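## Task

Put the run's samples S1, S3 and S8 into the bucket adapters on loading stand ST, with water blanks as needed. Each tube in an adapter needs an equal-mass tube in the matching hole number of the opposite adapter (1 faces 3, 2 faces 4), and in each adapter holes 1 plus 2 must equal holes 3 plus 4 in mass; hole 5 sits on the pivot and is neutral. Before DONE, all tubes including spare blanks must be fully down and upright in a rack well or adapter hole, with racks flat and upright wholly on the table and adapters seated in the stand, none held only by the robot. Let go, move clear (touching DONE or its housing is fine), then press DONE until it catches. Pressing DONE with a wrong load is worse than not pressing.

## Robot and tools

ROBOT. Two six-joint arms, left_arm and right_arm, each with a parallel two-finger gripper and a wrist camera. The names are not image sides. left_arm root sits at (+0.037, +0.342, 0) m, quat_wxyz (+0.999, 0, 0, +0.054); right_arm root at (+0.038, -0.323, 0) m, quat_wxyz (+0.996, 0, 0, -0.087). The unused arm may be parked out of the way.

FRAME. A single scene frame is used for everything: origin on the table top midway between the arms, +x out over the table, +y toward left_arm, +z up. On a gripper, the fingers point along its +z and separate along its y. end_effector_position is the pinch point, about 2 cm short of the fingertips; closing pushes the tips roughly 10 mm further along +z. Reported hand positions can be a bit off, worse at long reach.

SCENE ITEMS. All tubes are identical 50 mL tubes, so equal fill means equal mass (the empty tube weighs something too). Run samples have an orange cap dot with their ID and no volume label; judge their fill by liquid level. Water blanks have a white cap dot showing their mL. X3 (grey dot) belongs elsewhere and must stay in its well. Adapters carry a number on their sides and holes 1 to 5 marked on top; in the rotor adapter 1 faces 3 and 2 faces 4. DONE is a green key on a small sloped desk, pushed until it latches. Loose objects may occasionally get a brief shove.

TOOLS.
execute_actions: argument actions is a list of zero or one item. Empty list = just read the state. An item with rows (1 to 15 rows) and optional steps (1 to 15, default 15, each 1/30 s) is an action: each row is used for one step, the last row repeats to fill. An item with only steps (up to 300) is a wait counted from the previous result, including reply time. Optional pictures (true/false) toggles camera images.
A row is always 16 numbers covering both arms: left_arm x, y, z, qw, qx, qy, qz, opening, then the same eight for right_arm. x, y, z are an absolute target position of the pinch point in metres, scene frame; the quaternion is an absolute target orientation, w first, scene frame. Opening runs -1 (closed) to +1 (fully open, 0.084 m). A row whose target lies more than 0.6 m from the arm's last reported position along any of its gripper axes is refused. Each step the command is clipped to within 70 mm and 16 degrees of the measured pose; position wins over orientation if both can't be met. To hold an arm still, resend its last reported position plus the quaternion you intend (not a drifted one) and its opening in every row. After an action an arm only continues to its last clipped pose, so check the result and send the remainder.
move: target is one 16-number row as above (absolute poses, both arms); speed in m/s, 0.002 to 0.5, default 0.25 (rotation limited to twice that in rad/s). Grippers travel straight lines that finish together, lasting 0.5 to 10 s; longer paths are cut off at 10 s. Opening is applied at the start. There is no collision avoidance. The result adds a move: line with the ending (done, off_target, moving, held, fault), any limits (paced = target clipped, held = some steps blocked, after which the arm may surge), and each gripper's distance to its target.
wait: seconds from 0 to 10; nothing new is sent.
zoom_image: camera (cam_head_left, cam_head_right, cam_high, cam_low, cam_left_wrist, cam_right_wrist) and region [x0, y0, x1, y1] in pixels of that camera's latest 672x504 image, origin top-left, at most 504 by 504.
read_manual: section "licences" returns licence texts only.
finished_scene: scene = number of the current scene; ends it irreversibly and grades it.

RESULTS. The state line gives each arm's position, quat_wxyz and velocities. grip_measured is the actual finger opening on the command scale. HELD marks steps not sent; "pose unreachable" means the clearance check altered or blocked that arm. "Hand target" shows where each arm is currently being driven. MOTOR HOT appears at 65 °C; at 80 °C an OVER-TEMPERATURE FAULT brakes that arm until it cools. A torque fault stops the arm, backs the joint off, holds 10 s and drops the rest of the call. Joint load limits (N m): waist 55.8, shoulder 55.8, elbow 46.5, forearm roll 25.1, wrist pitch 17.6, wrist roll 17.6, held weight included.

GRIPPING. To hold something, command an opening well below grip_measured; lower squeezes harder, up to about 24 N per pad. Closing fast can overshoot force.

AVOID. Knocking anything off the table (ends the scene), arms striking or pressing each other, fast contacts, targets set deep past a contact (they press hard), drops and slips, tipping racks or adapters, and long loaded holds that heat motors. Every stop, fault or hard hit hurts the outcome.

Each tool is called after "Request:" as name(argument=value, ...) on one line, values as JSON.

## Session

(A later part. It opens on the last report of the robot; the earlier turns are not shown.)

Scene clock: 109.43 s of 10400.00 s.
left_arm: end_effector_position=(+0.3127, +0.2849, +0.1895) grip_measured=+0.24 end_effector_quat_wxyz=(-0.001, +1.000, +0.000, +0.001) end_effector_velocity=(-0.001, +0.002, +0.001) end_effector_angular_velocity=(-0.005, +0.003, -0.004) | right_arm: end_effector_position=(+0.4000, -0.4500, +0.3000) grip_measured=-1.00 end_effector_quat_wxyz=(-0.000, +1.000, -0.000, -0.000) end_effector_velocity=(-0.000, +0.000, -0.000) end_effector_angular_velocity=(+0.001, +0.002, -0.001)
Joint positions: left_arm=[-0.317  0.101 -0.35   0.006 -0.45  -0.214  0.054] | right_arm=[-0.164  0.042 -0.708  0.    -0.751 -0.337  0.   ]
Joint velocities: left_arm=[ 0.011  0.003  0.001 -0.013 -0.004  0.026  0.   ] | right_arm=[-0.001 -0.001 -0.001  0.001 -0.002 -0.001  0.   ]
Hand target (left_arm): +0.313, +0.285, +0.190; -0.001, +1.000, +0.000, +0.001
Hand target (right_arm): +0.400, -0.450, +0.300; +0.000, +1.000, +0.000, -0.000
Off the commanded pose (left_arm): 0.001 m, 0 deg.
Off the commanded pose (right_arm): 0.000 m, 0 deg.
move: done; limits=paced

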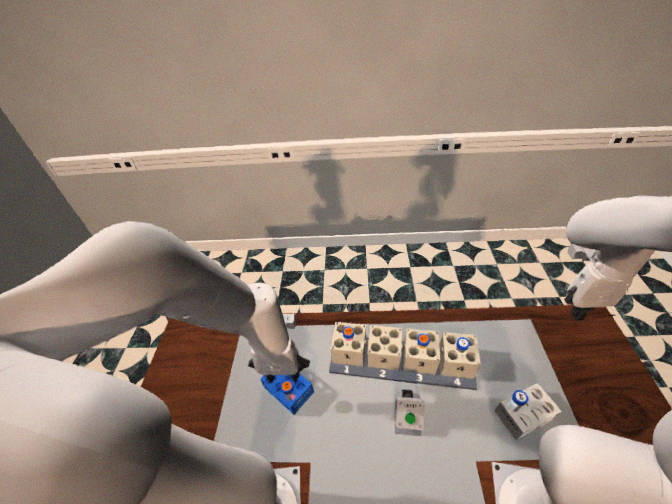

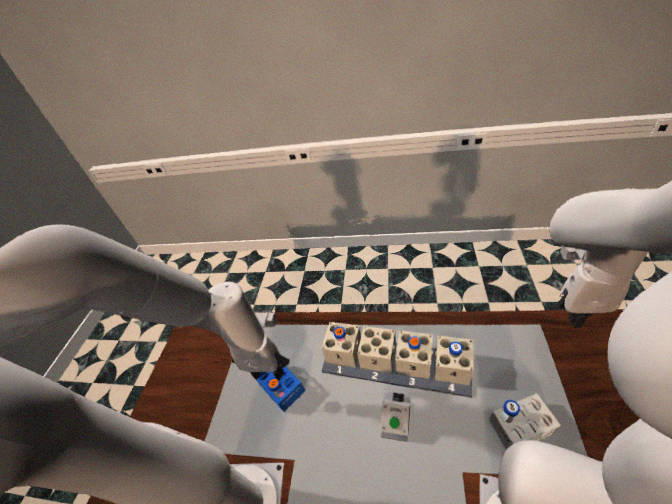

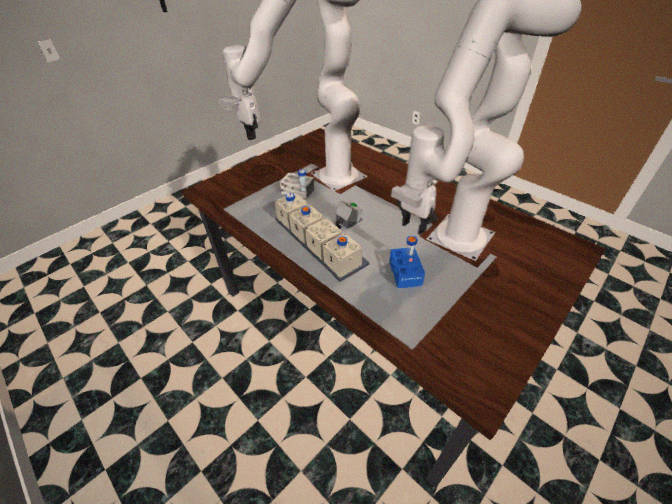

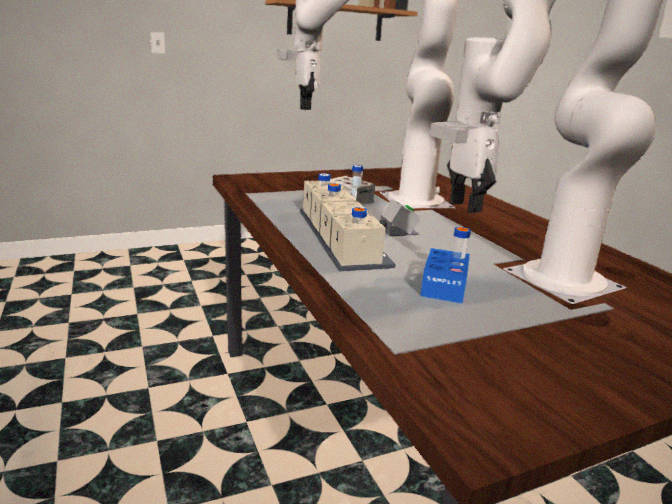

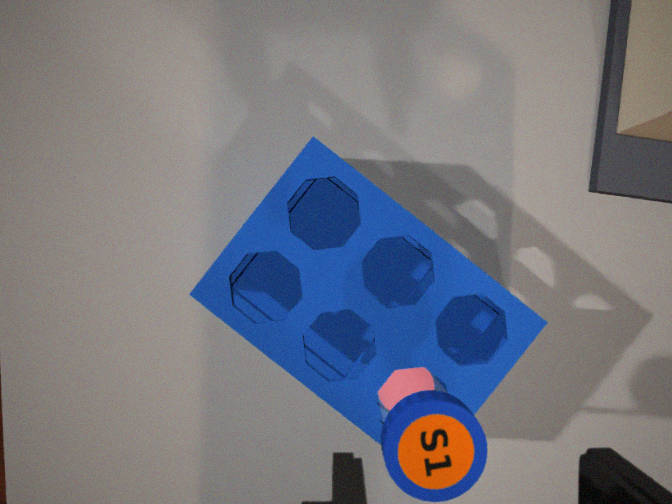

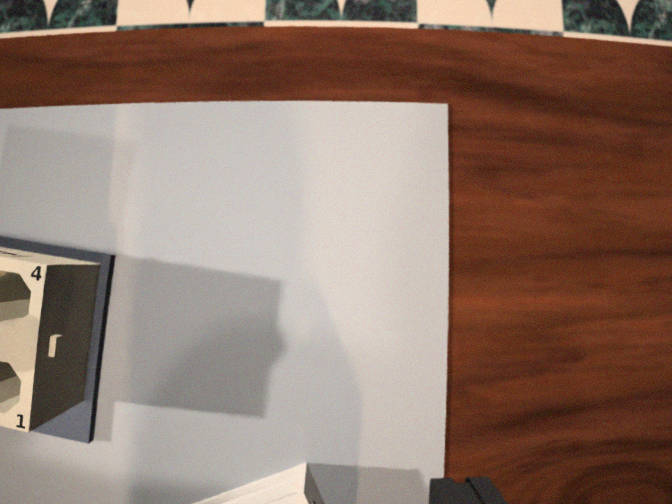

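Request:
move(target=[0.3135,0.285,0.112,0,1,0,0,0.25,0.4,-0.45,0.3,0,1,0,0,-1], speed=0.1)

Request:
execute_actions(actions=[{"rows":[[0.3135,0.285,0.112,0,1,0,0,-0.5,0.4,-0.45,0.3,0,1,0,0,-1]]}], pictures=false)

Request:
move(target=[0.3135,0.285,0.26,0,1,0,0,-0.5,0.4,-0.45,0.3,0,1,0,0,-1])

Request:
move(target=[0.45,0.04,0.25,0,1,0,0,-0.5,0.4,-0.45,0.3,0,1,0,0,-1], speed=0.35)

Request:
move(target=[0.463,0.009,0.22,0,1,0,0,-0.5,0.4,-0.45,0.3,0,1,0,0,-1])

Scene clock: 120.57 s of 10400.00 s.
left_arm: end_effector_position=(+0.3136, +0.2851, +0.1123) grip_measured=+0.24 end_effector_quat_wxyz=(-0.000, +1.000, +0.000, +0.000) end_effector_velocity=(+0.000, -0.000, -0.002) end_effector_angular_velocity=(+0.000, +0.001, -0.002) | right_arm: end_effector_position=(+0.4000, -0.4500, +0.3000) grip_measured=-1.00 end_effector_quat_wxyz=(+0.000, +1.000, +0.000, +0.000) end_effector_velocity=(-0.000, +0.000, -0.000) end_effector_angular_velocity=(-0.000, +0.001, +0.000)
Joint positions: left_arm=[-0.313 -0.153 -0.331  0.003 -0.178 -0.208  0.054] | right_arm=[-0.164  0.042 -0.708  0.    -0.751 -0.337  0.   ]
Joint velocities: left_arm=[-0.    -0.008 -0.001  0.001  0.006  0.     0.   ] | right_arm=[ 0.    -0.     0.001 -0.001  0.     0.     0.   ]
Hand target (left_arm): +0.314, +0.285, +0.112; -0.000, +1.000, +0.000, +0.000
Hand target (right_arm): +0.400, -0.450, +0.300; +0.000, +1.000, -0.000, -0.000
Off the commanded pose (left_arm): 0.000 m, 0 deg.
Off the commanded pose (right_arm): 0.000 m, 0 deg.
After step 90, 6.80 s passed at rest.
move: done

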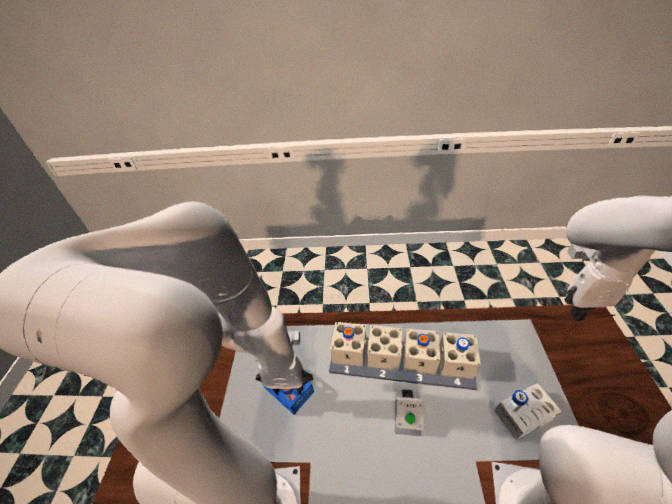

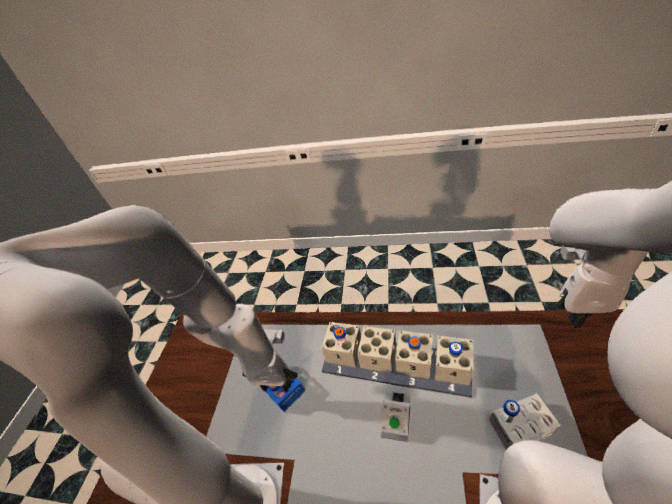

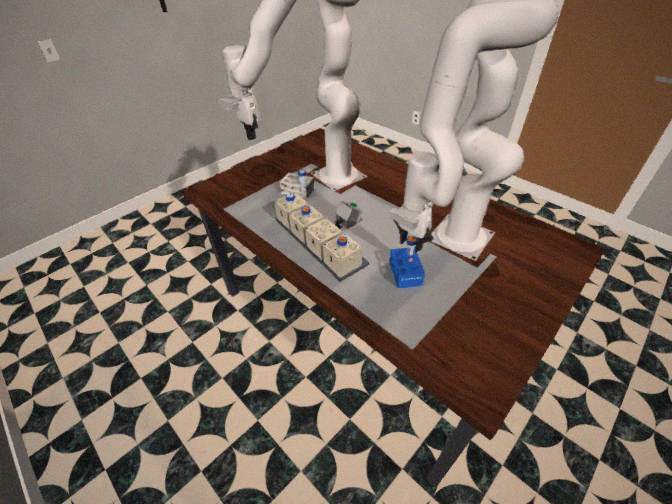

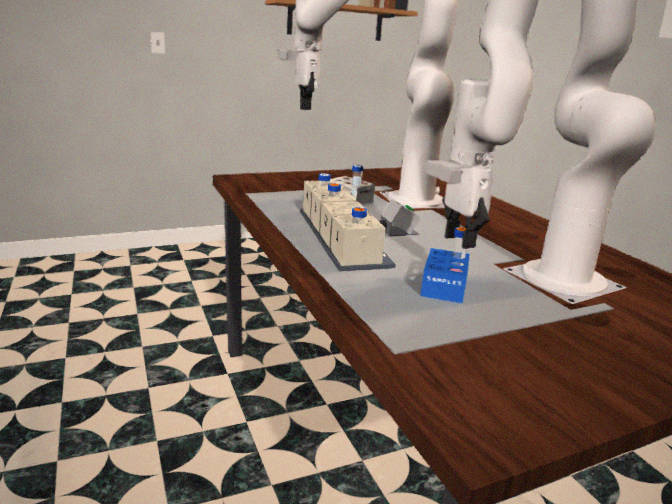

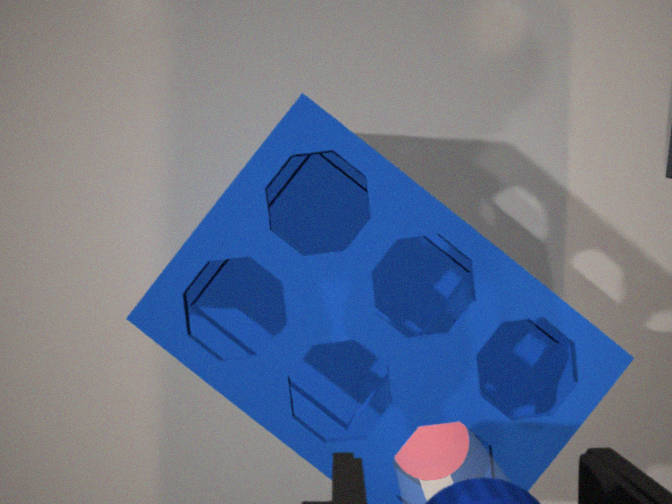

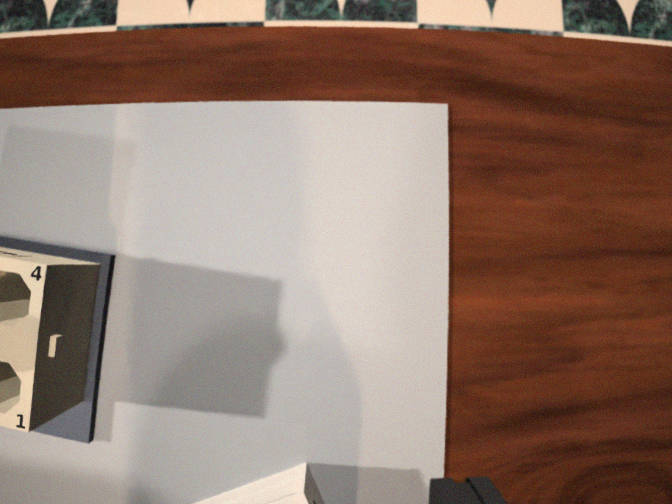

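Scene clock: 121.07 s of 10400.00 s.
left_arm: end_effector_position=(+0.3136, +0.2850, +0.1120) grip_measured=-0.26 end_effector_quat_wxyz=(-0.000, +1.000, +0.000, +0.000) end_effector_velocity=(+0.001, -0.000, +0.000) end_effector_angular_velocity=(-0.001, -0.002, +0.002) | right_arm: end_effector_position=(+0.4000, -0.4500, +0.3000) grip_measured=-1.00 end_effector_quat_wxyz=(+0.000, +1.000, +0.000, +0.000) end_effector_velocity=(+0.001, +0.000, +0.000) end_effector_angular_velocity=(-0.000, -0.001, +0.001)
Joint positions: left_arm=[-0.313 -0.154 -0.331  0.    -0.177 -0.205  0.033] | right_arm=[-0.164  0.042 -0.708  0.    -0.751 -0.337  0.   ]
Joint velocities: left_arm=[-0.     0.001 -0.001 -0.002 -0.     0.    -0.   ] | right_arm=[ 0.001 -0.    -0.001  0.     0.001 -0.001  0.   ]
Hand target (left_arm): +0.314, +0.285, +0.112; -0.000, +1.000, +0.000, +0.000
Hand target (right_arm): +0.400, -0.450, +0.300; -0.000, +1.000, -0.000, +0.000
Off the commanded pose (left_arm): 0.000 m, 0 deg.
Off the commanded pose (right_arm): 0.000 m, 0 deg.
Steps of this call (steps 1 to 15: all 15 steps of this action). Readings (end_effector_position):
1: left_arm (+0.3136, +0.2851, +0.1122) | right_arm (+0.4000, -0.4500, +0.3000)
2: left_arm (+0.3136, +0.2851, +0.1121) | right_arm (+0.4000, -0.4500, +0.3000)
4: left_arm (+0.3136, +0.2851, +0.1121) | right_arm (+0.4000, -0.4500, +0.3000)
8: left_arm (+0.3136, +0.2850, +0.1121) | right_arm (+0.4000, -0.4500, +0.3000)
15: the state above

Scene clock: 122.63 s of 10400.00 s.
left_arm: end_effector_position=(+0.3133, +0.2848, +0.2597) grip_measured=-0.26 end_effector_quat_wxyz=(+0.000, +1.000, -0.000, -0.000) end_effector_velocity=(-0.000, +0.000, +0.002) end_effector_angular_velocity=(+0.001, -0.001, -0.001) | right_arm: end_effector_position=(+0.4000, -0.4500, +0.3000) grip_measured=-1.00 end_effector_quat_wxyz=(-0.000, +1.000, +0.000, -0.000) end_effector_velocity=(+0.000, -0.000, -0.000) end_effector_angular_velocity=(-0.001, -0.000, +0.000)
Joint positions: left_arm=[-0.313  0.267 -0.415 -0.001 -0.683 -0.203  0.033] | right_arm=[-0.164  0.042 -0.708  0.    -0.751 -0.337  0.   ]
Joint velocities: left_arm=[ 0.     0.005 -0.002  0.002 -0.006 -0.     0.   ] | right_arm=[ 0.    -0.     0.    -0.001  0.     0.001  0.   ]
Hand target (left_arm): +0.313, +0.285, +0.260; +0.000, +1.000, -0.000, -0.000
Hand target (right_arm): +0.400, -0.450, +0.300; -0.000, +1.000, -0.000, +0.000
Off the commanded pose (left_arm): 0.000 m, 0 deg.
Off the commanded pose (right_arm): 0.000 m, 0 deg.
move: done

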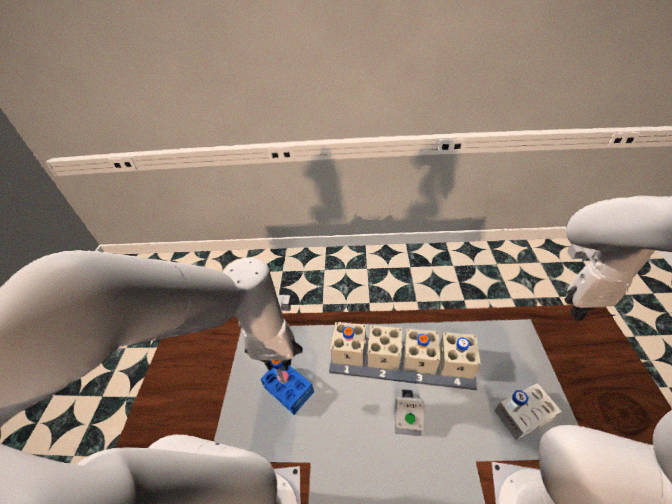

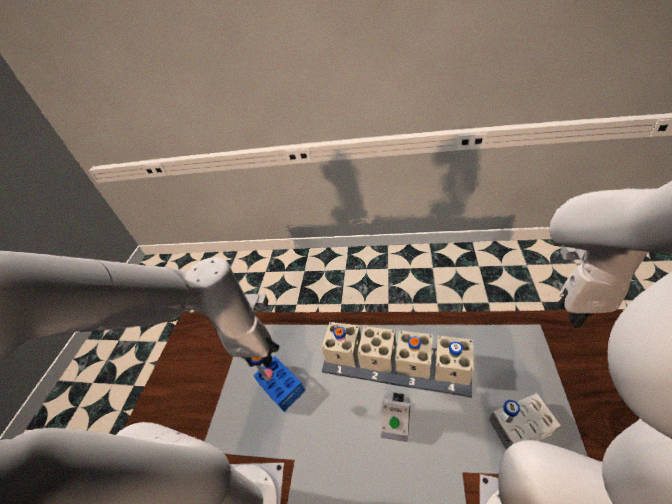

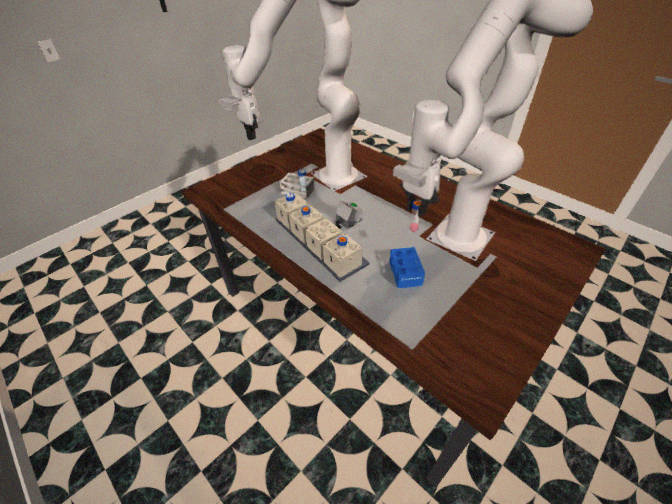

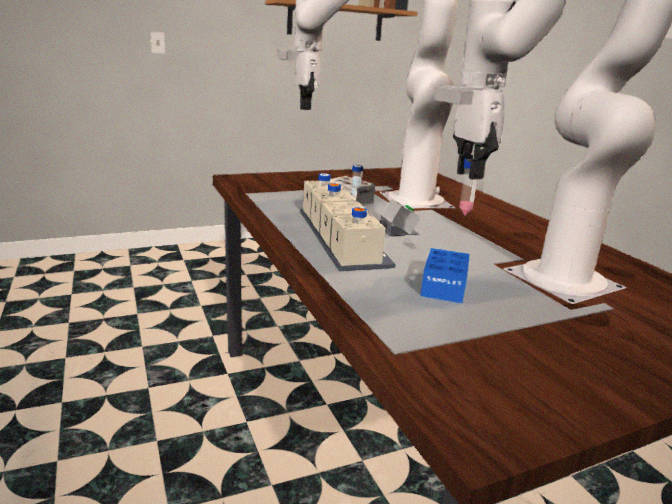

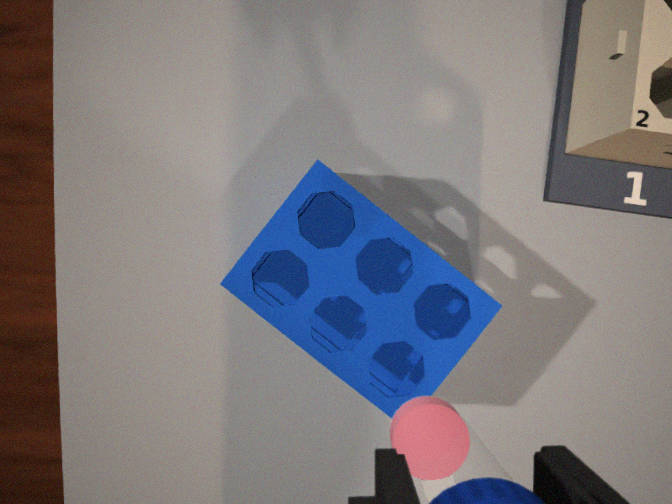

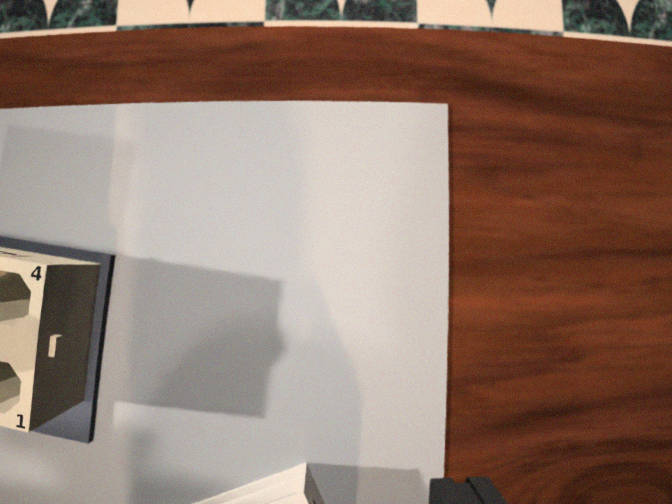

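Scene clock: 124.23 s of 10400.00 s.
left_arm: end_effector_position=(+0.4501, +0.0403, +0.2504) grip_measured=-0.26 end_effector_quat_wxyz=(+0.001, +1.000, +0.000, -0.000) end_effector_velocity=(+0.002, -0.002, -0.000) end_effector_angular_velocity=(+0.001, +0.001, +0.000) | right_arm: end_effector_position=(+0.4000, -0.4500, +0.3000) grip_measured=-1.00 end_effector_quat_wxyz=(-0.000, +1.000, +0.000, -0.000) end_effector_velocity=(+0.000, +0.000, +0.000) end_effector_angular_velocity=(+0.000, -0.000, -0.001)
Joint positions: left_arm=[-0.739 -0.334 -1.012 -0.002 -0.678 -0.629  0.033] | right_arm=[-0.164  0.042 -0.708  0.    -0.751 -0.337  0.   ]
Joint velocities: left_arm=[-0.001 -0.006 -0.008  0.001 -0.002 -0.002 -0.   ] | right_arm=[ 0.     0.    -0.     0.    -0.001  0.001  0.   ]
Hand target (left_arm): +0.450, +0.040, +0.250; +0.000, +1.000, +0.000, -0.000
Hand target (right_arm): +0.400, -0.450, +0.300; -0.000, +1.000, +0.000, +0.000
Off the commanded pose (left_arm): 0.000 m, 0 deg.
Off the commanded pose (right_arm): 0.000 m, 0 deg.
move: done; limits=paced

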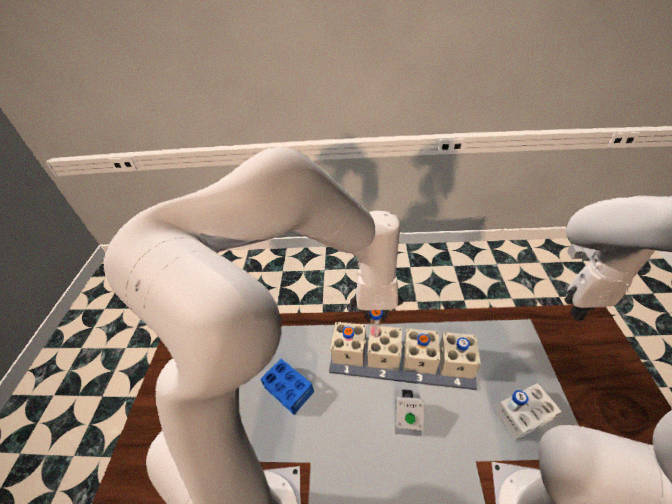

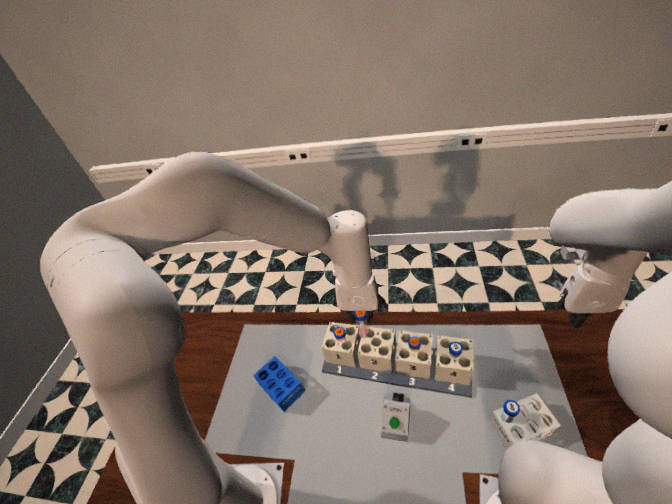

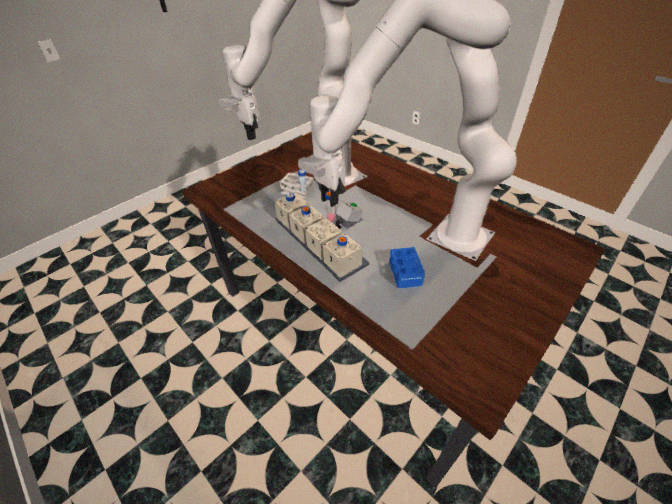

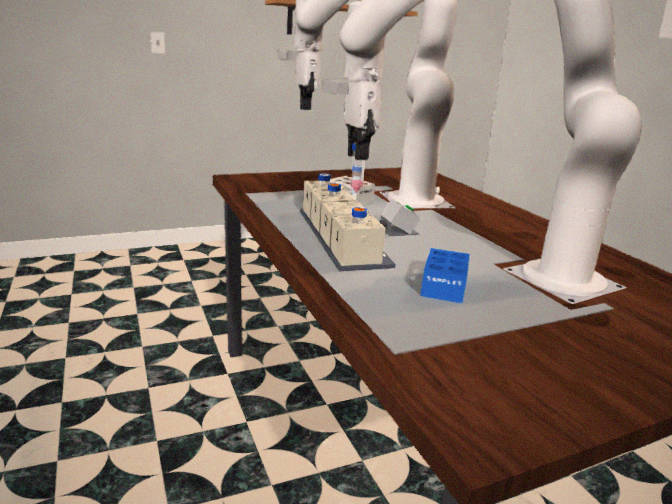

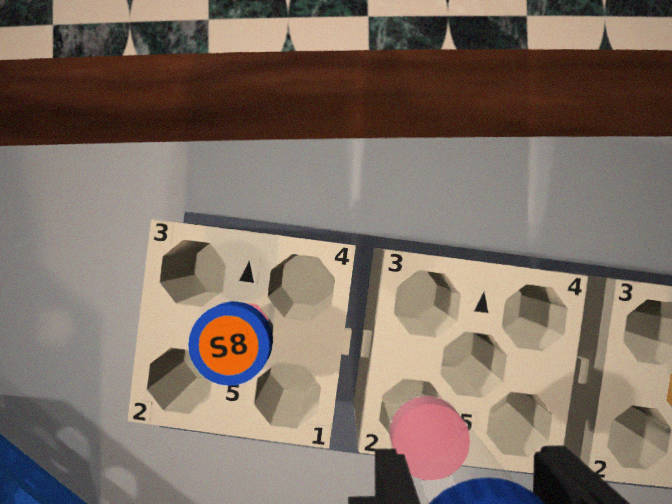

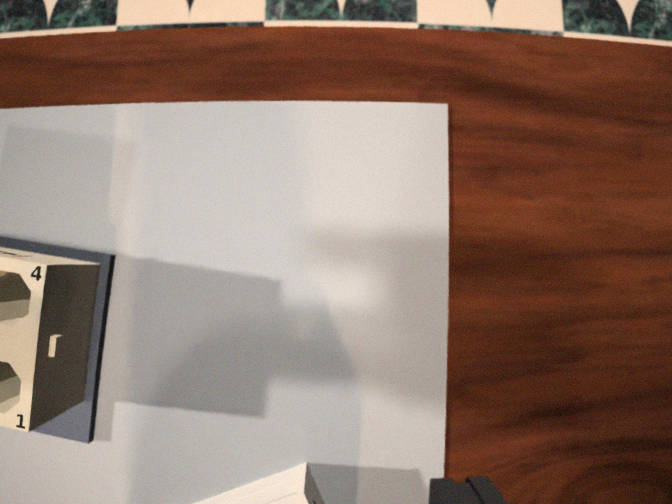

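Scene clock: 125.17 s of 10400.00 s.
left_arm: end_effector_position=(+0.4630, +0.0091, +0.2202) grip_measured=-0.26 end_effector_quat_wxyz=(+0.000, +1.000, +0.000, +0.000) end_effector_velocity=(+0.001, -0.001, -0.001) end_effector_angular_velocity=(+0.001, -0.000, -0.000) | right_arm: end_effector_position=(+0.4000, -0.4500, +0.3000) grip_measured=-1.00 end_effector_quat_wxyz=(-0.000, +1.000, -0.000, -0.000) end_effector_velocity=(-0.000, -0.000, +0.000) end_effector_angular_velocity=(-0.000, -0.000, +0.001)
Joint positions: left_arm=[-0.772 -0.44  -1.08  -0.    -0.64  -0.664  0.033] | right_arm=[-0.164  0.042 -0.708  0.    -0.751 -0.337  0.   ]
Joint velocities: left_arm=[-0.001 -0.006 -0.004  0.002  0.001 -0.002  0.   ] | right_arm=[-0.     0.001  0.    -0.    -0.    -0.001  0.   ]
Hand target (left_arm): +0.463, +0.009, +0.220; +0.000, +1.000, +0.000, -0.000
Hand target (right_arm): +0.400, -0.450, +0.300; -0.000, +1.000, +0.000, -0.000
Off the commanded pose (left_arm): 0.000 m, 0 deg.
Off the commanded pose (right_arm): 0.000 m, 0 deg.
move: done

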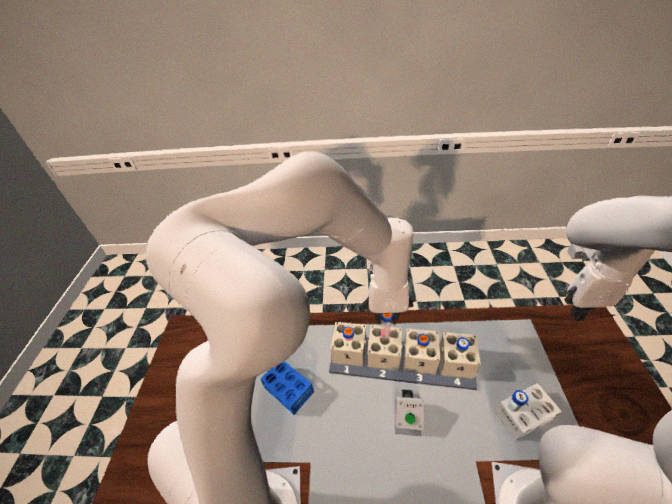

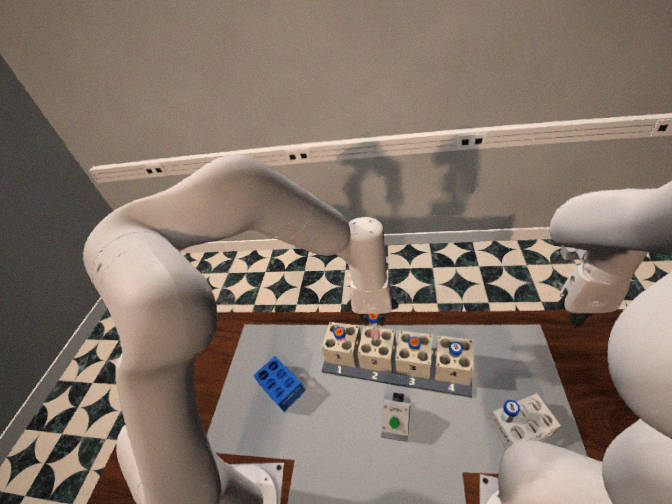

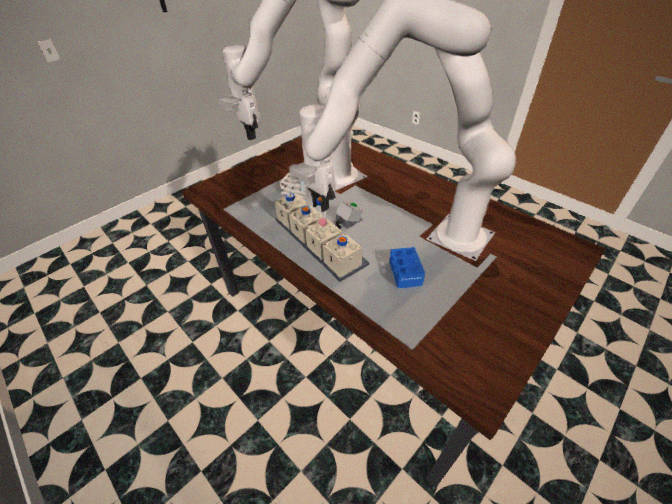

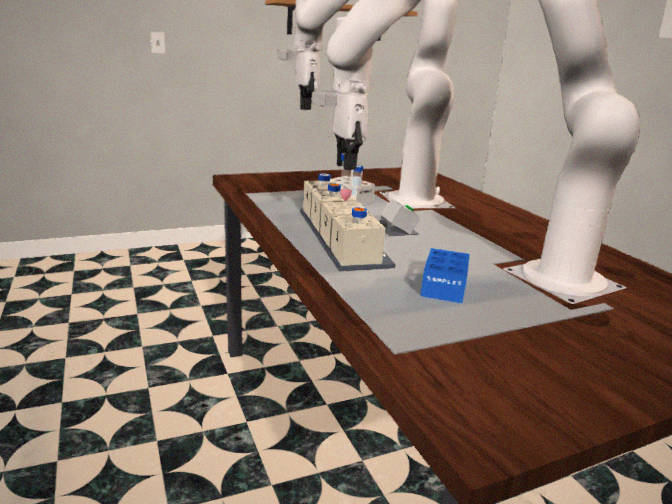

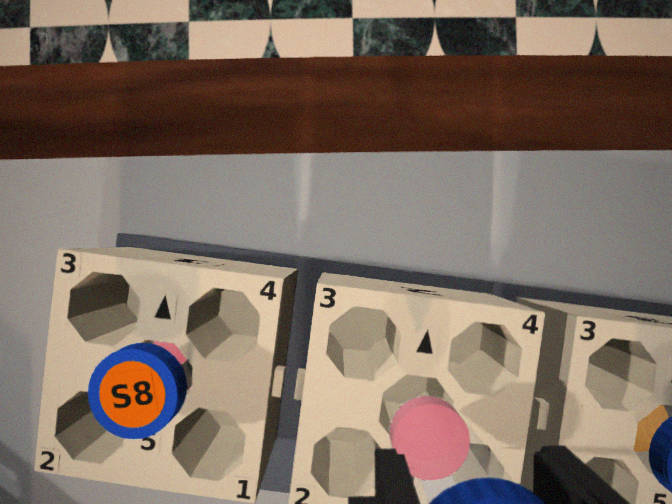

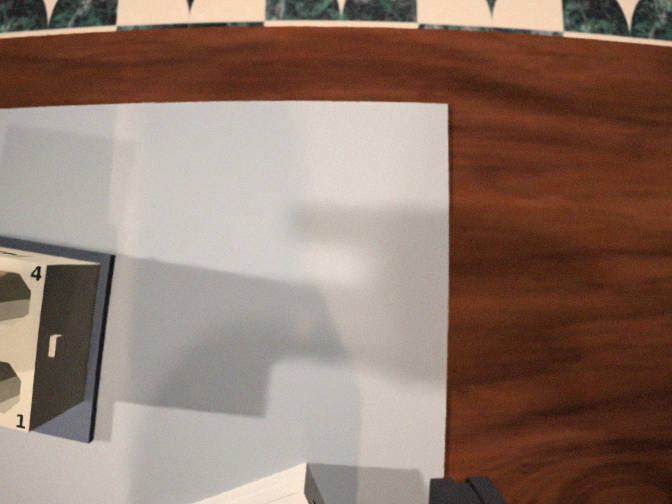

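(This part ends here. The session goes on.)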